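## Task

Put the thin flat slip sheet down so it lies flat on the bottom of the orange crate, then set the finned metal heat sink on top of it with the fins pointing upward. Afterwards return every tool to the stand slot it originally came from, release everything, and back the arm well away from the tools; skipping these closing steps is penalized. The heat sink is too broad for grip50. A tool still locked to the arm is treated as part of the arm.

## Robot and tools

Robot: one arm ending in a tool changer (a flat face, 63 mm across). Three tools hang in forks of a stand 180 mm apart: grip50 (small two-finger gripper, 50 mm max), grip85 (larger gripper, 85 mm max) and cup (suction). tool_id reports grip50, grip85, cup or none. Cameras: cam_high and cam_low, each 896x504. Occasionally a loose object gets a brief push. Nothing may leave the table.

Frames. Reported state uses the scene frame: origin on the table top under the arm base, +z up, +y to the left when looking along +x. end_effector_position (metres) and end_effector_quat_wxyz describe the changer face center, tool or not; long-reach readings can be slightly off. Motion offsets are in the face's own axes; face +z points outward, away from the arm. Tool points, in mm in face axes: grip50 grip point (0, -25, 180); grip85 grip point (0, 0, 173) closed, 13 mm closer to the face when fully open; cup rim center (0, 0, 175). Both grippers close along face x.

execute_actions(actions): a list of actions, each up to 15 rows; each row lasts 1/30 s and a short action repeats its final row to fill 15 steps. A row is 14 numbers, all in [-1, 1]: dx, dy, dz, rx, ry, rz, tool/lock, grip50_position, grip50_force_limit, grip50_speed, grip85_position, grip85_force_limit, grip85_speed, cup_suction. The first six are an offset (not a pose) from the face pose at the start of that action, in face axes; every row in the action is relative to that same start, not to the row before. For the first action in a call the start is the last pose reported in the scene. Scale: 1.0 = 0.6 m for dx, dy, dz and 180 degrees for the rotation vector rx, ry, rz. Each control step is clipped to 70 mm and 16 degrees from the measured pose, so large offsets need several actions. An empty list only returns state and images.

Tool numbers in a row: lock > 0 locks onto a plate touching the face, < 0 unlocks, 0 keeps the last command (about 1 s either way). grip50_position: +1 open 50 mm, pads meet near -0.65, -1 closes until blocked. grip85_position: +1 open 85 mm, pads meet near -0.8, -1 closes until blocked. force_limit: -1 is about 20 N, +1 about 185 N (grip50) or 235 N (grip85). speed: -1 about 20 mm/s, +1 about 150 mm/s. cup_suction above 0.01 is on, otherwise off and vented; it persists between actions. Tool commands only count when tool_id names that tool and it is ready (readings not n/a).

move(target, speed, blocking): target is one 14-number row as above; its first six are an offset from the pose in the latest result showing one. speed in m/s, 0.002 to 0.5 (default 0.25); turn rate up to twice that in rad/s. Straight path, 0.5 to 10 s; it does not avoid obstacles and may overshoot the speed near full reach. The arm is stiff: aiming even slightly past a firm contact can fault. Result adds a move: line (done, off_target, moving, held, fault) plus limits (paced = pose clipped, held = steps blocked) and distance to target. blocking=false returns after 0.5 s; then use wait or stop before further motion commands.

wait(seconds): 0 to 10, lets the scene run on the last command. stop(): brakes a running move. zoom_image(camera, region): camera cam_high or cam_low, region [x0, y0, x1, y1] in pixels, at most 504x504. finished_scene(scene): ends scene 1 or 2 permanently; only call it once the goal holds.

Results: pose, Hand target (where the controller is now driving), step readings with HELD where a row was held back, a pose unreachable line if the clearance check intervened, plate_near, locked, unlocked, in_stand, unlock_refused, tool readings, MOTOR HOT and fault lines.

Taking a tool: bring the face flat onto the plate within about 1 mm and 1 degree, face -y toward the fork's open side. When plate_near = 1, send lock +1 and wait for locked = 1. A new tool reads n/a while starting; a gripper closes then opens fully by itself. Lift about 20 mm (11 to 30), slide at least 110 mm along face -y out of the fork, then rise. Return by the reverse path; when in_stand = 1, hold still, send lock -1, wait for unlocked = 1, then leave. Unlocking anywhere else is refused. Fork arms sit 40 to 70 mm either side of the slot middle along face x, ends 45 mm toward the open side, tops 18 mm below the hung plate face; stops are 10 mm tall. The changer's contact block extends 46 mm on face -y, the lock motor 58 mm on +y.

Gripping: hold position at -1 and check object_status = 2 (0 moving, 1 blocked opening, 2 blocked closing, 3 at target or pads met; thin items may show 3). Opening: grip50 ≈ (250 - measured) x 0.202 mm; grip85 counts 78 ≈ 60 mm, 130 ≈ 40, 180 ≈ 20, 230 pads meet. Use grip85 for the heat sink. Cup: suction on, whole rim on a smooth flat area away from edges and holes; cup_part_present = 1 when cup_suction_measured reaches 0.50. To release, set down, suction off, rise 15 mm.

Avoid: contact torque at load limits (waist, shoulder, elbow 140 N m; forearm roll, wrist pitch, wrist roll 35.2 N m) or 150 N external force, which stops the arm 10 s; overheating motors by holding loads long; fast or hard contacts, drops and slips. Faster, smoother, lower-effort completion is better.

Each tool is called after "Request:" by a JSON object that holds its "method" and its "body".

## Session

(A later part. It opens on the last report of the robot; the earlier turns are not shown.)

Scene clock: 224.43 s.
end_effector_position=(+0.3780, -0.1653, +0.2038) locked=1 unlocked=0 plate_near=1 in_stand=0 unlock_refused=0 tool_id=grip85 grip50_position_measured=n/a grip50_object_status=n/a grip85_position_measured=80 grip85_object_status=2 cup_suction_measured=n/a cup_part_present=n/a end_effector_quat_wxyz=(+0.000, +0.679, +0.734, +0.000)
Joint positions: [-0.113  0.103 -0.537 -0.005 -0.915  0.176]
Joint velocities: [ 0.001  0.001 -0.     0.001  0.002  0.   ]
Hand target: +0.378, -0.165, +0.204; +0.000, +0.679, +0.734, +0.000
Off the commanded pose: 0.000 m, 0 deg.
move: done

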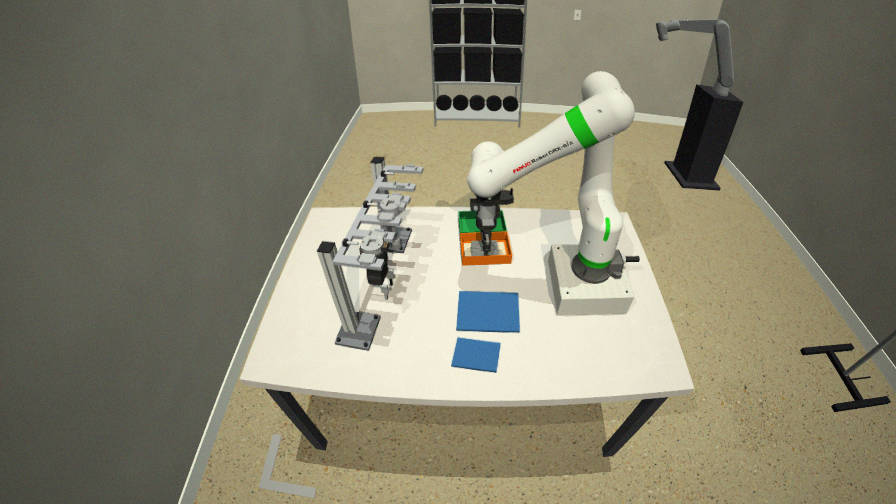

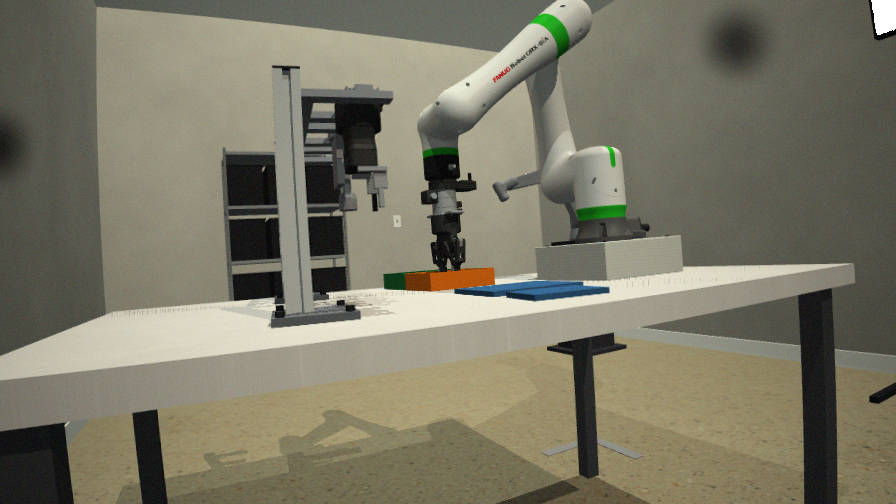

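Request:
{"method": "execute_actions", "body": {"actions": [[[0,0,0.0005,0,0,0,0,0,0,0,-1,-0.5,-0.3,0],[0,0,0.001,0,0,0,0,0,0,0,-1,-0.5,-0.3,0],[0,0,0.0015,0,0,0,0,0,0,0,-1,-0.5,-0.3,0],[0,0,0.002,0,0,0,0,0,0,0,-1,-0.5,-0.3,0],[0,0,0.0025,0,0,0,0,0,0,0,-1,-0.5,-0.3,0],[0,0,0.003,0,0,0,0,0,0,0,-1,-0.5,-0.3,0],[0,0,0.0035,0,0,0,0,0,0,0,-1,-0.5,-0.3,0],[0,0,0.004,0,0,0,0,0,0,0,-1,-0.5,-0.3,0],[0,0,0.0044,0,0,0,0,0,0,0,-1,-0.5,-0.3,0]]]}}

Scene clock: 226.33 s.
end_effector_position=(+0.3780, -0.1653, +0.2012) locked=1 unlocked=0 plate_near=1 in_stand=0 unlock_refused=0 tool_id=grip85 grip50_position_measured=n/a grip50_object_status=n/a grip85_position_measured=80 grip85_object_status=2 cup_suction_measured=n/a cup_part_present=n/a end_effector_quat_wxyz=(+0.000, +0.679, +0.734, +0.000)
Joint positions: [-0.113  0.107 -0.539 -0.005 -0.908  0.176]
Joint velocities: [ 0.     0.001  0.001 -0.     0.001  0.   ]
Hand target: +0.378, -0.165, +0.201; +0.000, +0.679, +0.734, +0.000
Off the commanded pose: 0.000 m, 0 deg.
Step readings (end_effector_position):
0: (+0.3780, -0.1653, +0.2037)
1: (+0.3780, -0.1653, +0.2037)
2: (+0.3781, -0.1653, +0.2036)
4: (+0.3780, -0.1654, +0.2032)
8: (+0.3780, -0.1654, +0.2021)
15: end_effector_position above

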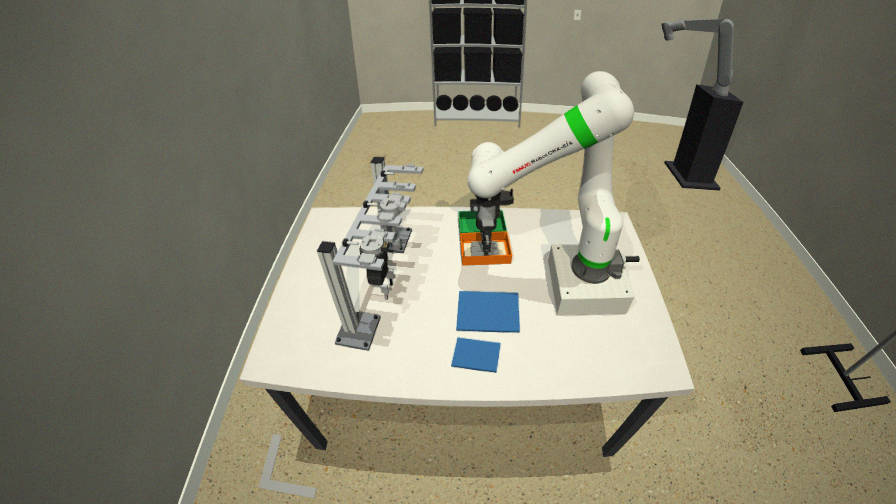

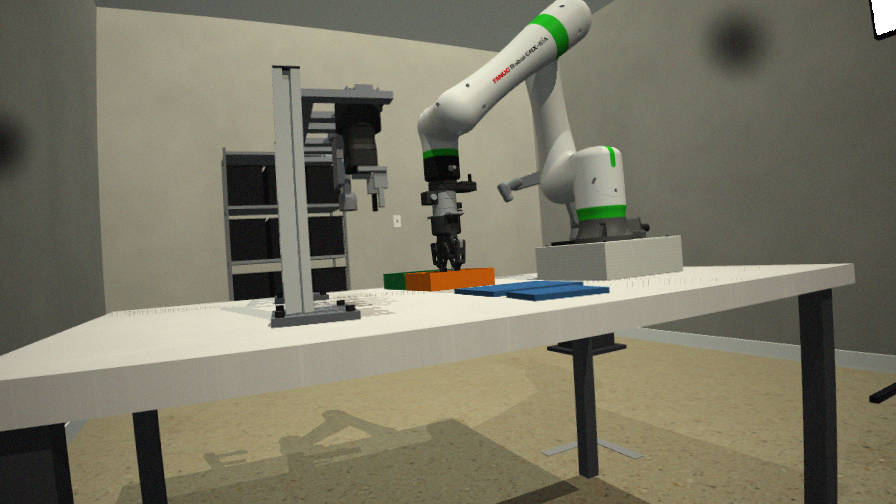

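Request:
{"method": "execute_actions", "body": {"actions": [[[0,0,0.0003,0,0,0,0,0,0,0,-1,-0.5,-0.3,0],[0,0,0.0006,0,0,0,0,0,0,0,-1,-0.5,-0.3,0],[0,0,0.0009,0,0,0,0,0,0,0,-1,-0.5,-0.3,0],[0,0,0.0011,0,0,0,0,0,0,0,-1,-0.5,-0.3,0],[0,0,0.0011,0,0,0,0,0,0,0,-1,-0.5,-0.3,0],[0,0,0.0011,0,0,0,0,0,0,0,-1,-0.5,-0.3,0],[0,0,0.0011,0,0,0,0,0,0,0,-1,-0.5,-0.3,0],[0,0,0.0011,0,0,0,0,0,0,0,-1,-0.5,-0.3,0],[0,0,0.0011,0,0,0,0,0,0,0,0.65,-0.5,-0.3,0]]]}}

Scene clock: 228.77 s.
end_effector_position=(+0.3780, -0.1653, +0.2004) locked=1 unlocked=0 plate_near=1 in_stand=0 unlock_refused=0 tool_id=grip85 grip50_position_measured=n/a grip50_object_status=n/a grip85_position_measured=54 grip85_object_status=0 cup_suction_measured=n/a cup_part_present=n/a end_effector_quat_wxyz=(+0.000, +0.679, +0.734, +0.000)
Joint positions: [-0.113  0.108 -0.54  -0.005 -0.906  0.176]
Joint velocities: [-0.001  0.    -0.    -0.001  0.     0.   ]
Hand target: +0.378, -0.165, +0.200; +0.000, +0.679, +0.734, +0.000
Off the commanded pose: 0.000 m, 0 deg.
Step readings (end_effector_position):
0: (+0.3780, -0.1653, +0.2011)
1: (+0.3780, -0.1653, +0.2011)
2: (+0.3780, -0.1653, +0.2011)
4: (+0.3781, -0.1653, +0.2009)
8: (+0.3781, -0.1653, +0.2007)
15: end_effector_position above

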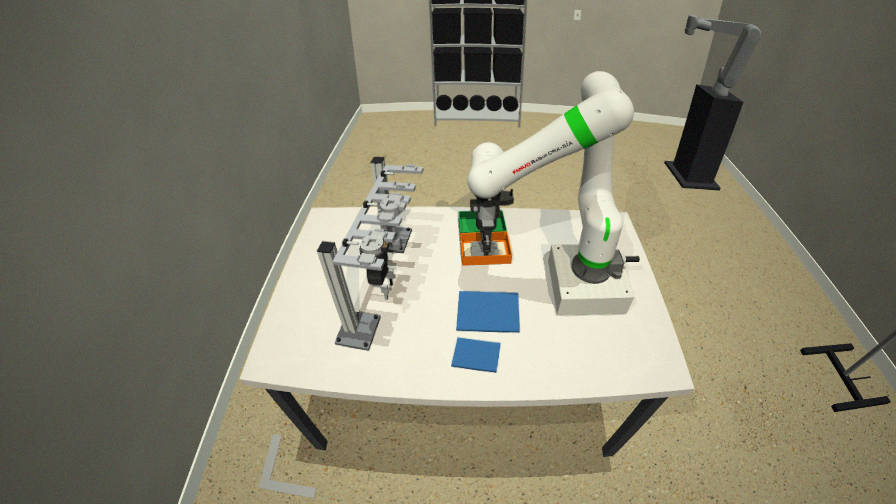

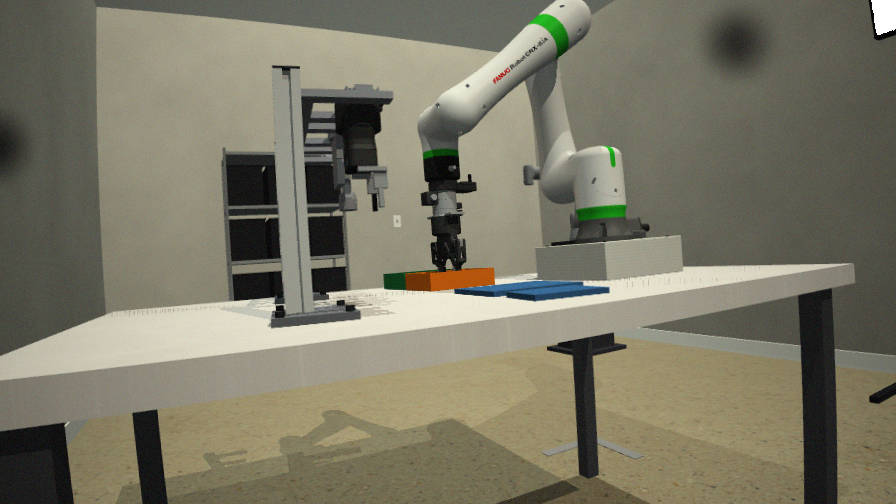

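Request:
{"method": "move", "body": {"target": [-0.0065,0.2631,-0.3018,0,0,0.0618,0,0,0,0,0.65,-0.5,-0.3,0], "speed": 0.25}}

Scene clock: 235.43 s.
end_effector_position=(+0.5359, -0.1571, +0.3812) locked=1 unlocked=0 plate_near=1 in_stand=0 unlock_refused=0 tool_id=grip85 grip50_position_measured=n/a grip50_object_status=n/a grip85_position_measured=48 grip85_object_status=3 cup_suction_measured=n/a cup_part_present=n/a end_effector_quat_wxyz=(+0.000, +0.747, +0.665, +0.000)
Joint positions: [-0.071  0.272  0.123 -0.003 -1.405 -0.062]
Joint velocities: [-0.001  0.001  0.004 -0.    -0.002  0.   ]
Hand target: +0.536, -0.157, +0.381; +0.000, +0.747, +0.665, +0.000
Off the commanded pose: 0.001 m, 0 deg.
move: done

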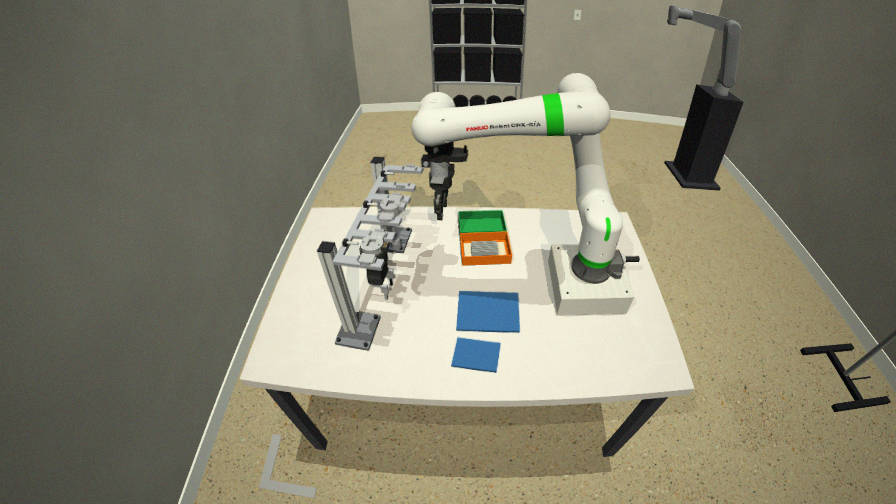

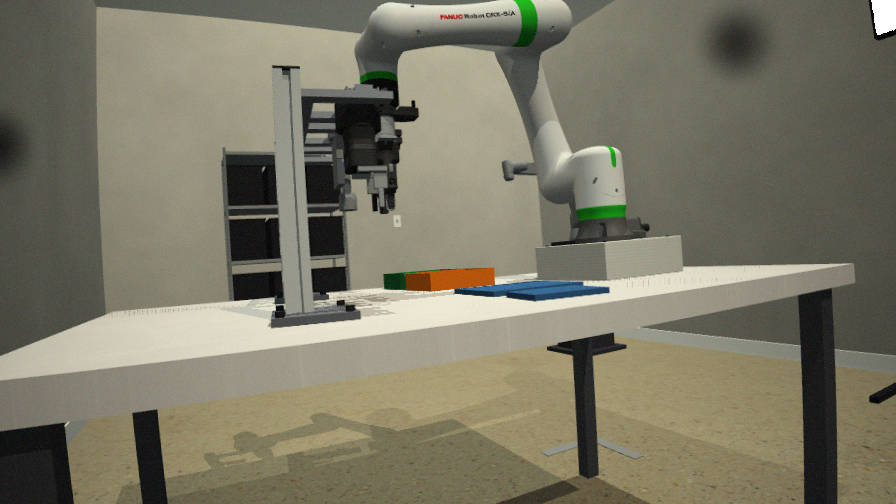

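Request:
{"method": "zoom_image", "body": {"camera": "cam_high", "region": [445, 200, 525, 275]}}

Request:
{"method": "execute_actions", "body": {"actions": []}}

Region (445, 200, 525, 275) of cam_high's 896x504 image, scaled by 6.300, with more detail than that image has; it fills the top 472 rows of this view, and the rest is white.

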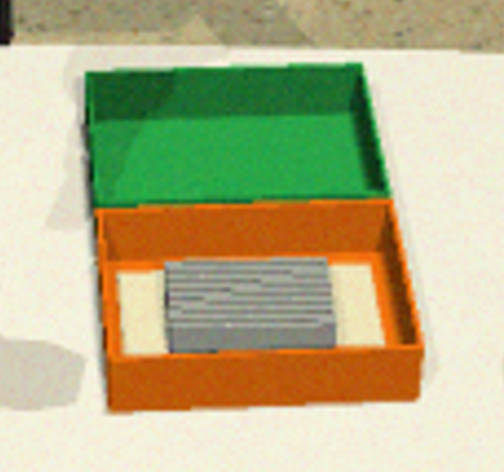

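Scene clock: 236.03 s.
end_effector_position=(+0.5359, -0.1573, +0.3812) locked=1 unlocked=0 plate_near=1 in_stand=0 unlock_refused=0 tool_id=grip85 grip50_position_measured=n/a grip50_object_status=n/a grip85_position_measured=48 grip85_object_status=3 cup_suction_measured=n/a cup_part_present=n/a end_effector_quat_wxyz=(+0.000, +0.747, +0.665, +0.000)
Joint positions: [-0.071  0.272  0.124 -0.003 -1.405 -0.062]
Joint velocities: [ 0.     0.     0.     0.001 -0.     0.   ]
Hand target: +0.536, -0.157, +0.381; +0.000, +0.747, +0.665, +0.000
Off the commanded pose: 0.001 m, 0 deg.

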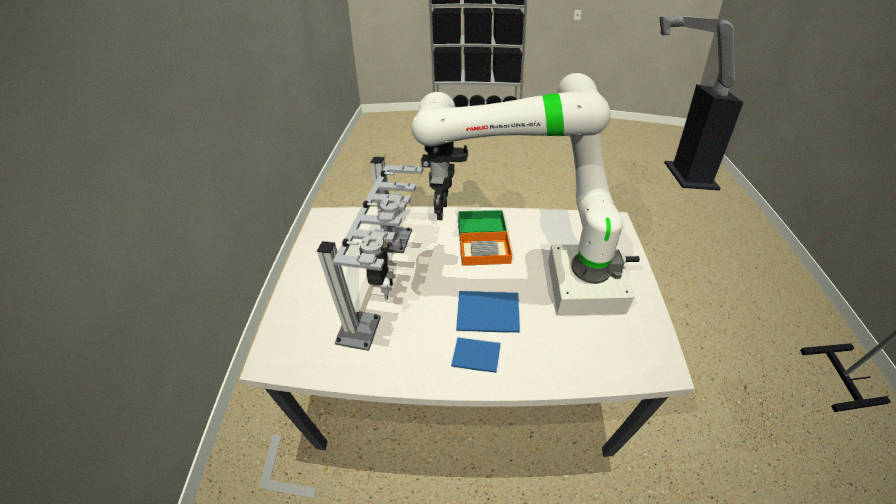

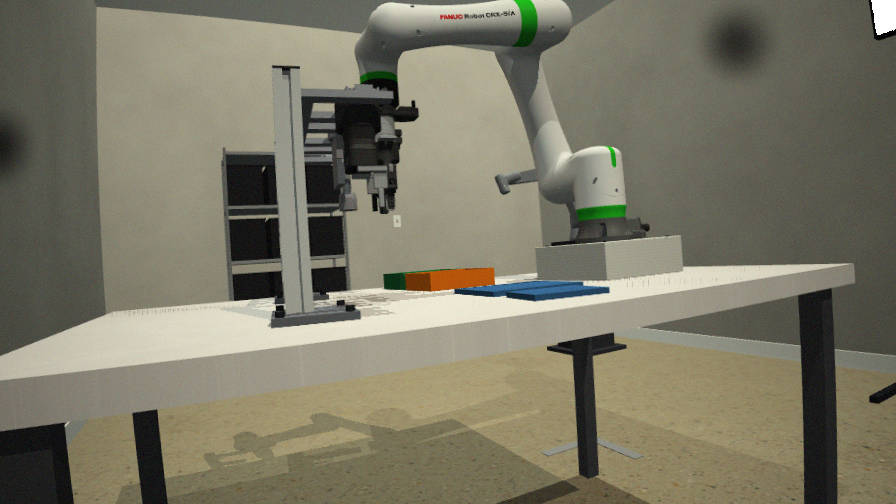

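Request:
{"method": "move", "body": {"target": [0.0005,0.1997,0.002,0,0,0,0,0,0,0,1,-0.5,0,0], "speed": 0.2}}

Scene clock: 238.00 s.
end_effector_position=(+0.6549, -0.1711, +0.3799) locked=1 unlocked=0 plate_near=1 in_stand=0 unlock_refused=0 tool_id=grip85 grip50_position_measured=n/a grip50_object_status=n/a grip85_position_measured=3 grip85_object_status=3 cup_suction_measured=n/a cup_part_present=n/a end_effector_quat_wxyz=(+0.000, +0.747, +0.665, +0.000)
Joint positions: [-0.083  0.586  0.562 -0.003 -1.531 -0.051]
Joint velocities: [-0.     0.002  0.003 -0.004 -0.002 -0.   ]
Hand target: +0.655, -0.171, +0.380; +0.000, +0.747, +0.665, +0.000
Off the commanded pose: 0.000 m, 0 deg.
move: done

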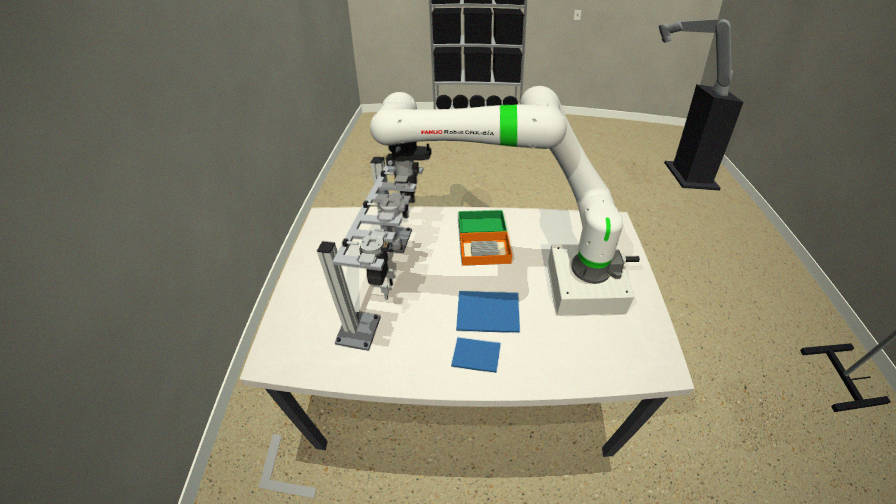

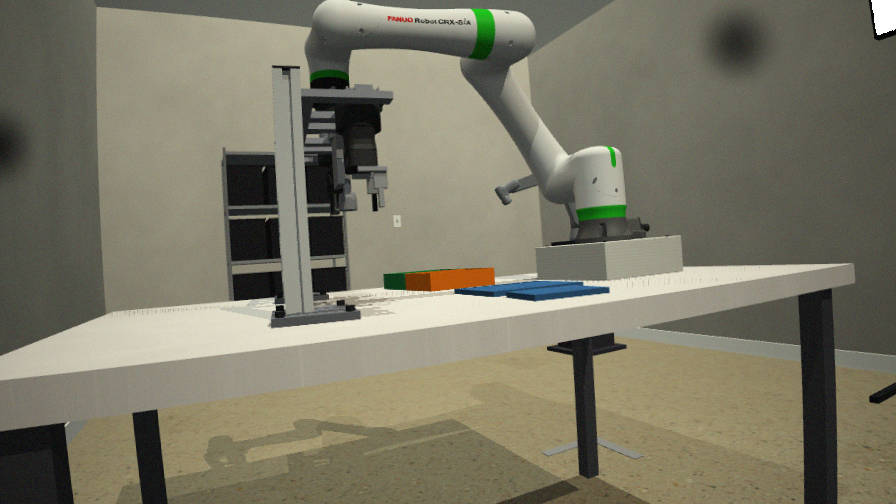

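Request:
{"method": "execute_actions", "body": {"actions": [[[-0.0002,0,0.001,0,0,0,0,0,0,0,1,-0.5,0,0],[-0.0002,0,0.0028,0,0,0,0,0,0,0,1,-0.5,0,0],[-0.0002,0,0.005,0,0,0,0,0,0,0,1,-0.5,0,0],[-0.0002,0,0.0072,0,0,0,0,0,0,0,1,-0.5,0,0],[-0.0002,0,0.0092,0,0,0,0,0,0,0,1,-0.5,0,0],[-0.0002,0,0.011,0,0,0,0,0,0,0,1,-0.5,0,0],[-0.0002,0,0.0124,0,0,0,0,0,0,0,1,-0.5,0,0],[-0.0002,0,0.0135,0,0,0,0,0,0,0,1,-0.5,0,0],[-0.0002,0,0.0144,0,0,0,0,0,0,0,1,-0.5,0,0],[-0.0002,0,0.015,0,0,0,0,0,0,0,1,-0.5,0,0]]]}}

Scene clock: 240.00 s.
end_effector_position=(+0.6549, -0.1712, +0.3710) locked=1 unlocked=0 plate_near=1 in_stand=0 unlock_refused=0 tool_id=grip85 grip50_position_measured=n/a grip50_object_status=n/a grip85_position_measured=3 grip85_object_status=3 cup_suction_measured=n/a cup_part_present=n/a end_effector_quat_wxyz=(+0.000, +0.747, +0.665, +0.000)
Joint positions: [-0.083  0.587  0.544 -0.003 -1.511 -0.051]
Joint velocities: [ 0.002  0.    -0.003 -0.001  0.001 -0.001]
Hand target: +0.655, -0.171, +0.371; +0.000, +0.747, +0.665, +0.000
Off the commanded pose: 0.000 m, 0 deg.
Step readings (end_effector_position):
0: (+0.6549, -0.1711, +0.3799)
1: (+0.6549, -0.1711, +0.3799)
2: (+0.6549, -0.1711, +0.3799)
4: (+0.6548, -0.1712, +0.3786)
8: (+0.6548, -0.1712, +0.3740)
15: end_effector_position above

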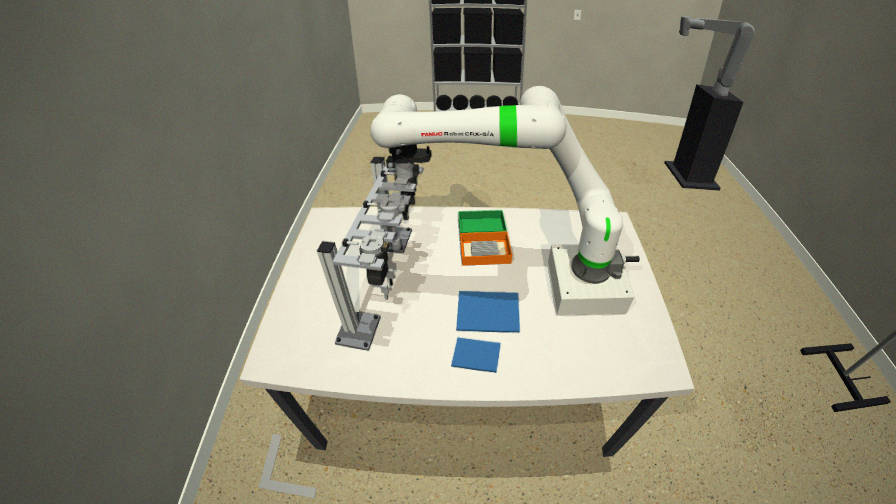

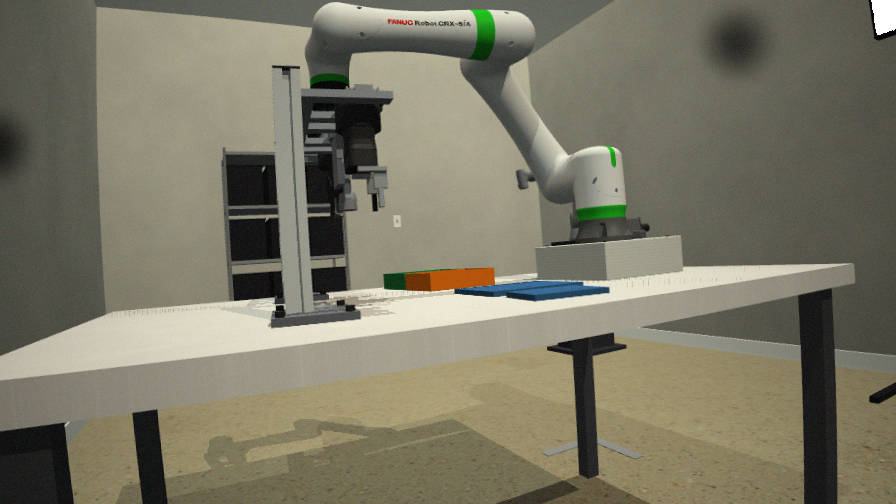

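Request:
{"method": "execute_actions", "body": {"actions": [[[0,0,0.001,0,0,0,0,0,0,0,1,-0.5,0,0],[0,0,0.0027,0,0,0,0,0,0,0,1,-0.5,0,0],[0,0,0.0048,0,0,0,0,0,0,0,1,-0.5,0,0],[0,0,0.007,0,0,0,0,0,0,0,1,-0.5,0,0],[0,0,0.009,0,0,0,0,0,0,0,1,-0.5,0,0],[0,0,0.0107,0,0,0,0,0,0,0,1,-0.5,0,0],[0,0,0.0121,0,0,0,0,0,0,0,1,-0.5,0,0],[0,0,0.0132,0,0,0,0,0,0,0,1,-0.5,0,0],[0,0,0.0141,0,0,0,0,0,0,0,1,-0.5,0,0],[0,0,0.0147,0,0,0,0,0,0,0,1,-0.5,0,0],[0,0,0.0147,0,0,0,0,0,0,0,1,-0.5,0,0],[0,0,0.0147,0,0,0,0,0,0,0,1,-0.5,0,0],[0,0,0.0147,0,0,0,0,0,0,0,1,-0.5,0,0],[0,0,0.0147,0,0,0,0,0,0,0,1,-0.5,0,0],[0,0,0.0147,0,0,0,-1,0,0,0,1,-0.5,0,0]]]}}

Scene clock: 242.80 s.
end_effector_position=(+0.6548, -0.1713, +0.3621) locked=1 unlocked=0 plate_near=1 in_stand=1 unlock_refused=0 tool_id=grip85 grip50_position_measured=n/a grip50_object_status=n/a grip85_position_measured=3 grip85_object_status=3 cup_suction_measured=n/a cup_part_present=n/a end_effector_quat_wxyz=(+0.000, +0.747, +0.665, +0.000)
Joint positions: [-0.083  0.589  0.526 -0.003 -1.491 -0.051]
Joint velocities: [-0.002  0.004 -0.005 -0.003  0.004 -0.   ]
Hand target: +0.655, -0.171, +0.362; +0.000, +0.747, +0.665, +0.000
Off the commanded pose: 0.000 m, 0 deg.
Step readings (end_effector_position):
0: (+0.6549, -0.1712, +0.3709)
1: (+0.6549, -0.1712, +0.3709)
2: (+0.6549, -0.1712, +0.3707)
4: (+0.6549, -0.1712, +0.3694)
8: (+0.6548, -0.1712, +0.3651)
15: end_effector_position above

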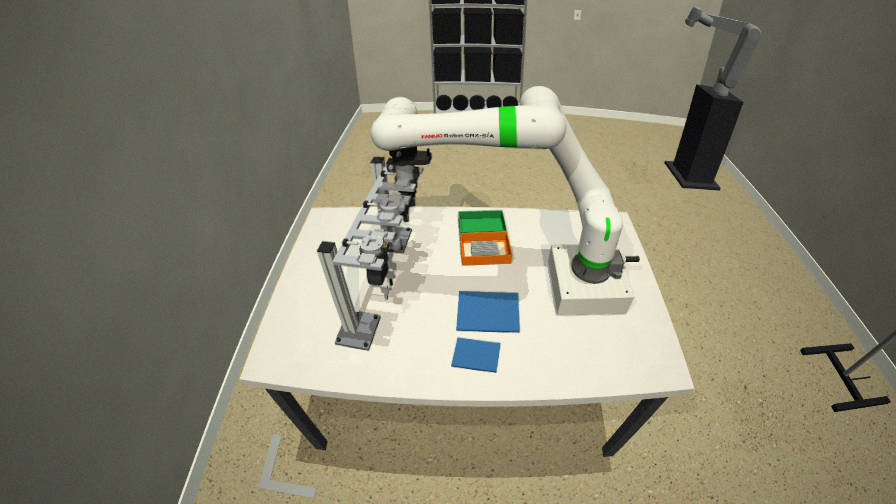

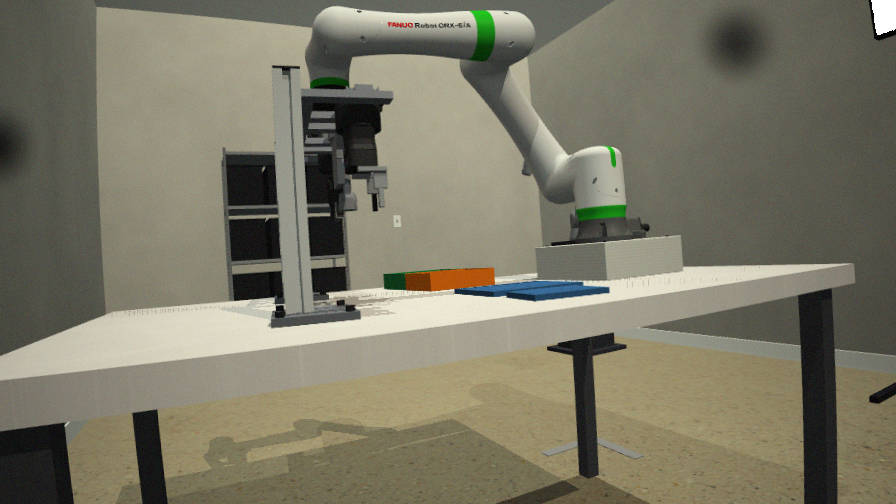

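Request:
{"method": "wait", "body": {"seconds": 0.7}}

Scene clock: 244.37 s.
end_effector_position=(+0.6548, -0.1712, +0.3622) locked=0 unlocked=1 plate_near=1 in_stand=1 unlock_refused=0 tool_id=none grip50_position_measured=n/a grip50_object_status=n/a grip85_position_measured=n/a grip85_object_status=n/a cup_suction_measured=n/a cup_part_present=n/a end_effector_quat_wxyz=(+0.000, +0.747, +0.665, +0.000)
Joint positions: [-0.083  0.589  0.526 -0.003 -1.491 -0.051]
Joint velocities: [ 0.    -0.    -0.     0.001  0.001  0.   ]
Hand target: +0.655, -0.171, +0.362; +0.000, +0.747, +0.665, +0.000
Off the commanded pose: 0.000 m, 0 deg.
wait: 0.70 s; at rest from the start

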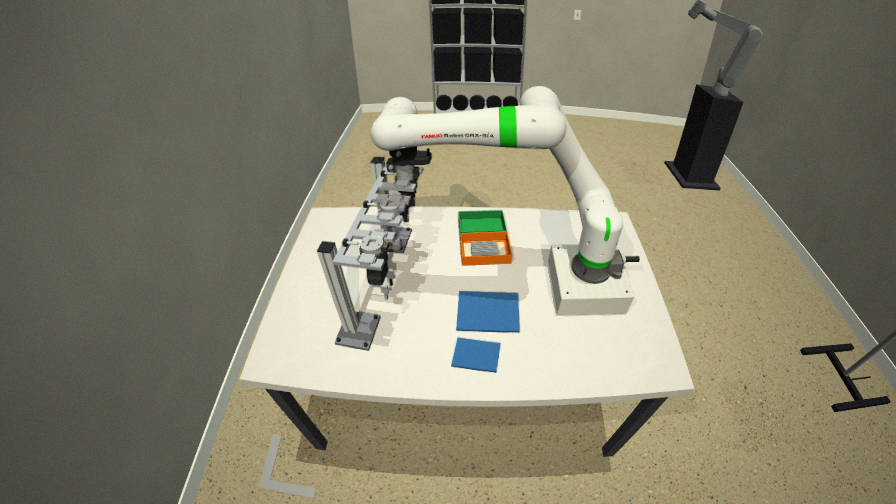

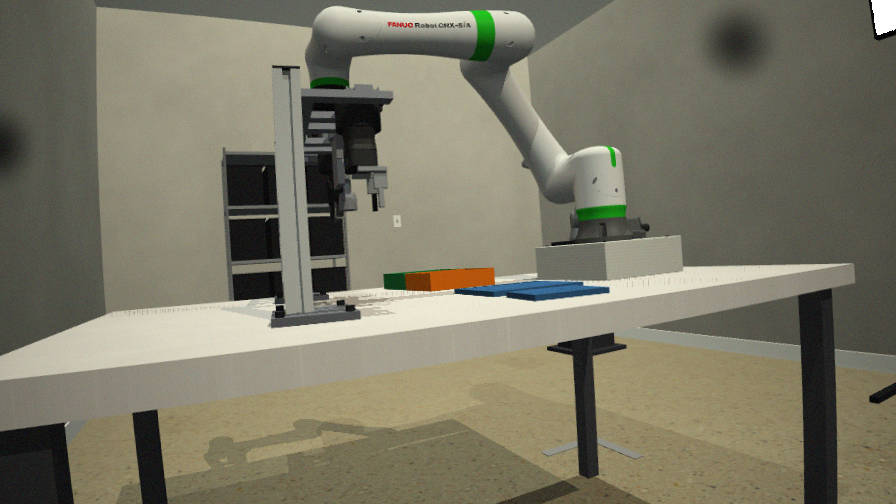

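Request:
{"method": "execute_actions", "body": {"actions": [[[0,0,-0.001,0,0,0,0,0,0,0,1,0,0,0],[0,0,-0.0035,0,0,0,0,0,0,0,1,0,0,0],[0,0,-0.0075,0,0,0,0,0,0,0,1,0,0,0],[0,0,-0.0125,0,0,0,0,0,0,0,1,0,0,0],[0,0,-0.018,0,0,0,0,0,0,0,1,0,0,0],[0,0,-0.024,0,0,0,0,0,0,0,1,0,0,0],[0,0,-0.03,0,0,0,0,0,0,0,1,0,0,0],[0,0,-0.036,0,0,0,0,0,0,0,1,0,0,0],[0,0,-0.0415,0,0,0,0,0,0,0,1,0,0,0],[0,0,-0.0465,0,0,0,0,0,0,0,1,0,0,0],[0,0,-0.0505,0,0,0,0,0,0,0,1,0,0,0],[0,0,-0.053,0,0,0,0,0,0,0,1,0,0,0],[0,0,-0.0545,0,0,0,0,0,0,0,1,0,0,0],[0,0,-0.055,0,0,0,0,0,0,0,1,0,0,0],[0,0,-0.055,0,0,0,0,0,0,0,1,0,0,0]]]}}

Scene clock: 246.97 s.
end_effector_position=(+0.6548, -0.1712, +0.3938) locked=0 unlocked=1 plate_near=0 in_stand=0 unlock_refused=0 tool_id=none grip50_position_measured=n/a grip50_object_status=n/a grip85_position_measured=n/a grip85_object_status=n/a cup_suction_measured=n/a cup_part_present=n/a end_effector_quat_wxyz=(+0.001, +0.747, +0.665, +0.001)
Joint positions: [-0.083  0.584  0.592 -0.003 -1.562 -0.051]
Joint velocities: [ 0.     0.     0.079 -0.001 -0.077 -0.001]
Hand target: +0.655, -0.171, +0.395; +0.000, +0.747, +0.665, +0.000
Off the commanded pose: 0.001 m, 0 deg.
Step readings (end_effector_position):
0: (+0.6549, -0.1712, +0.3622)
1: (+0.6549, -0.1712, +0.3622)
2: (+0.6550, -0.1712, +0.3624)
4: (+0.6551, -0.1712, +0.3644)
8: (+0.6549, -0.1712, +0.3746)
15: end_effector_position above

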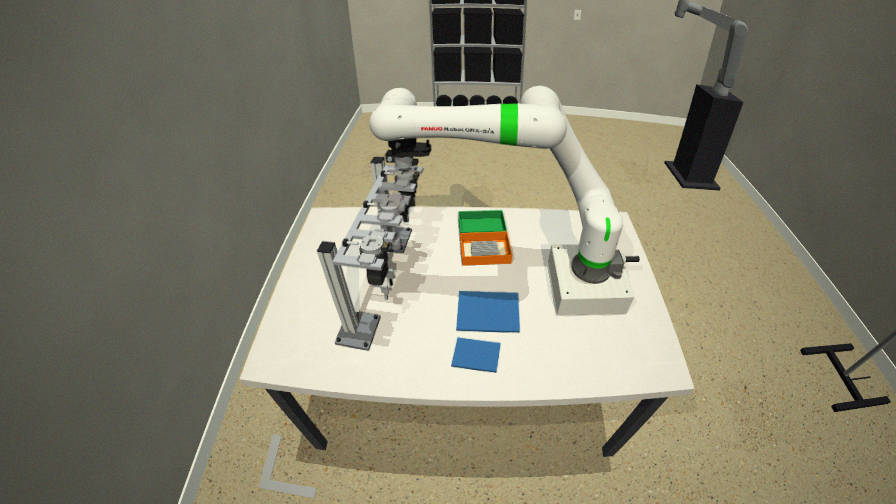

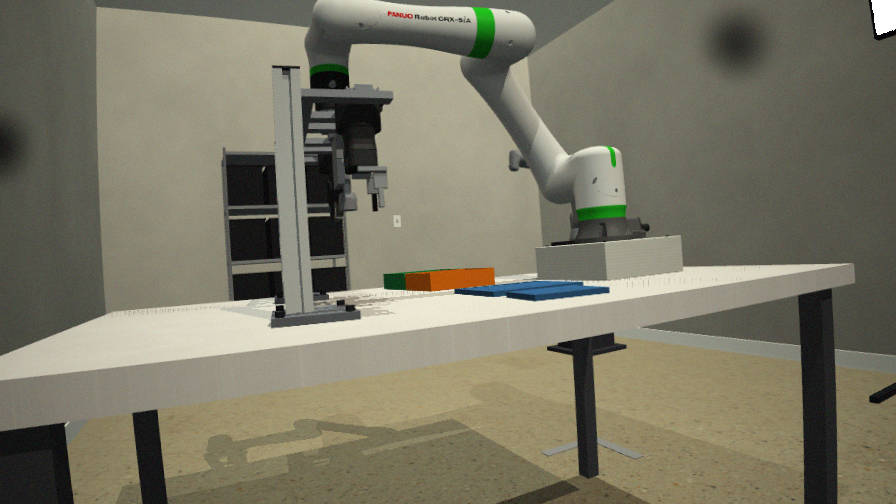

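Request:
{"method": "move", "body": {"target": [0,-0.55,-0.12,0,0,0,0,0,0,0,1,0,0,0], "speed": 0.35}}

Scene clock: 249.07 s.
end_effector_position=(+0.3272, -0.1324, +0.4659) locked=0 unlocked=1 plate_near=0 in_stand=0 unlock_refused=0 tool_id=none grip50_position_measured=n/a grip50_object_status=n/a grip85_position_measured=n/a grip85_object_status=n/a cup_suction_measured=n/a cup_part_present=n/a end_effector_quat_wxyz=(+0.001, +0.747, +0.665, +0.001)
Joint positions: [-0.029 -0.273 -0.232 -0.002 -1.595 -0.104]
Joint velocities: [ 0.001 -0.002 -0.001 -0.002 -0.001 -0.001]
Hand target: +0.327, -0.132, +0.466; +0.001, +0.747, +0.665, +0.001
Off the commanded pose: 0.001 m, 0 deg.
move: done; limits=paced

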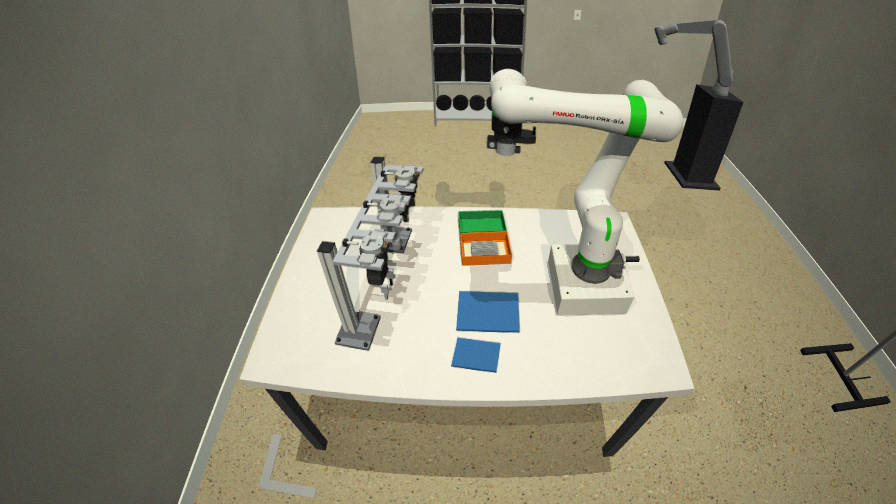

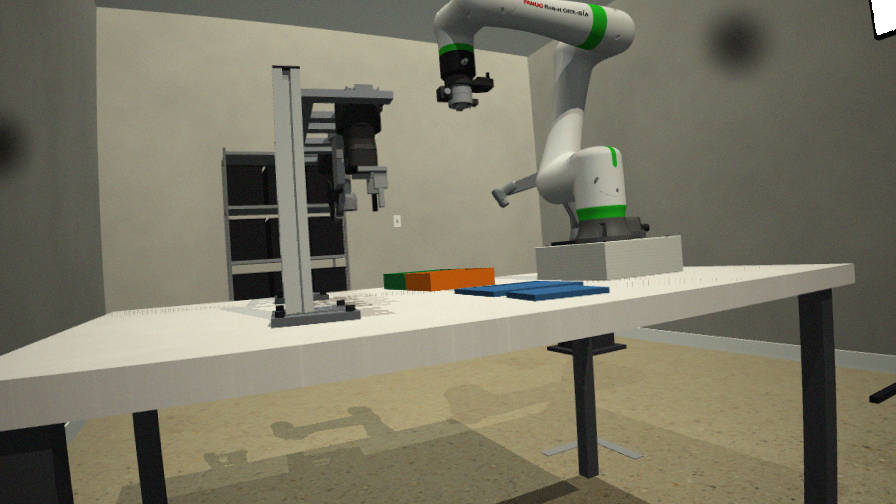

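Request:
{"method": "zoom_image", "body": {"camera": "cam_high", "region": [310, 150, 530, 310]}}

Region (310, 150, 530, 310) of cam_high's 896x504 image, scaled by 2.291, with more detail than that image has; it fills the top 367 rows of this view, and the rest is white.

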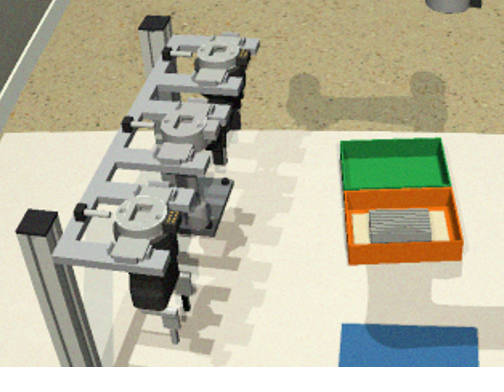

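All three tools are in their starting slots, the heat sink stands fins-up on the sheet in the orange crate, and the arm is clear.

Request:
{"method": "finished_scene", "body": {"scene": 2}}

The scene is finished: the task was done.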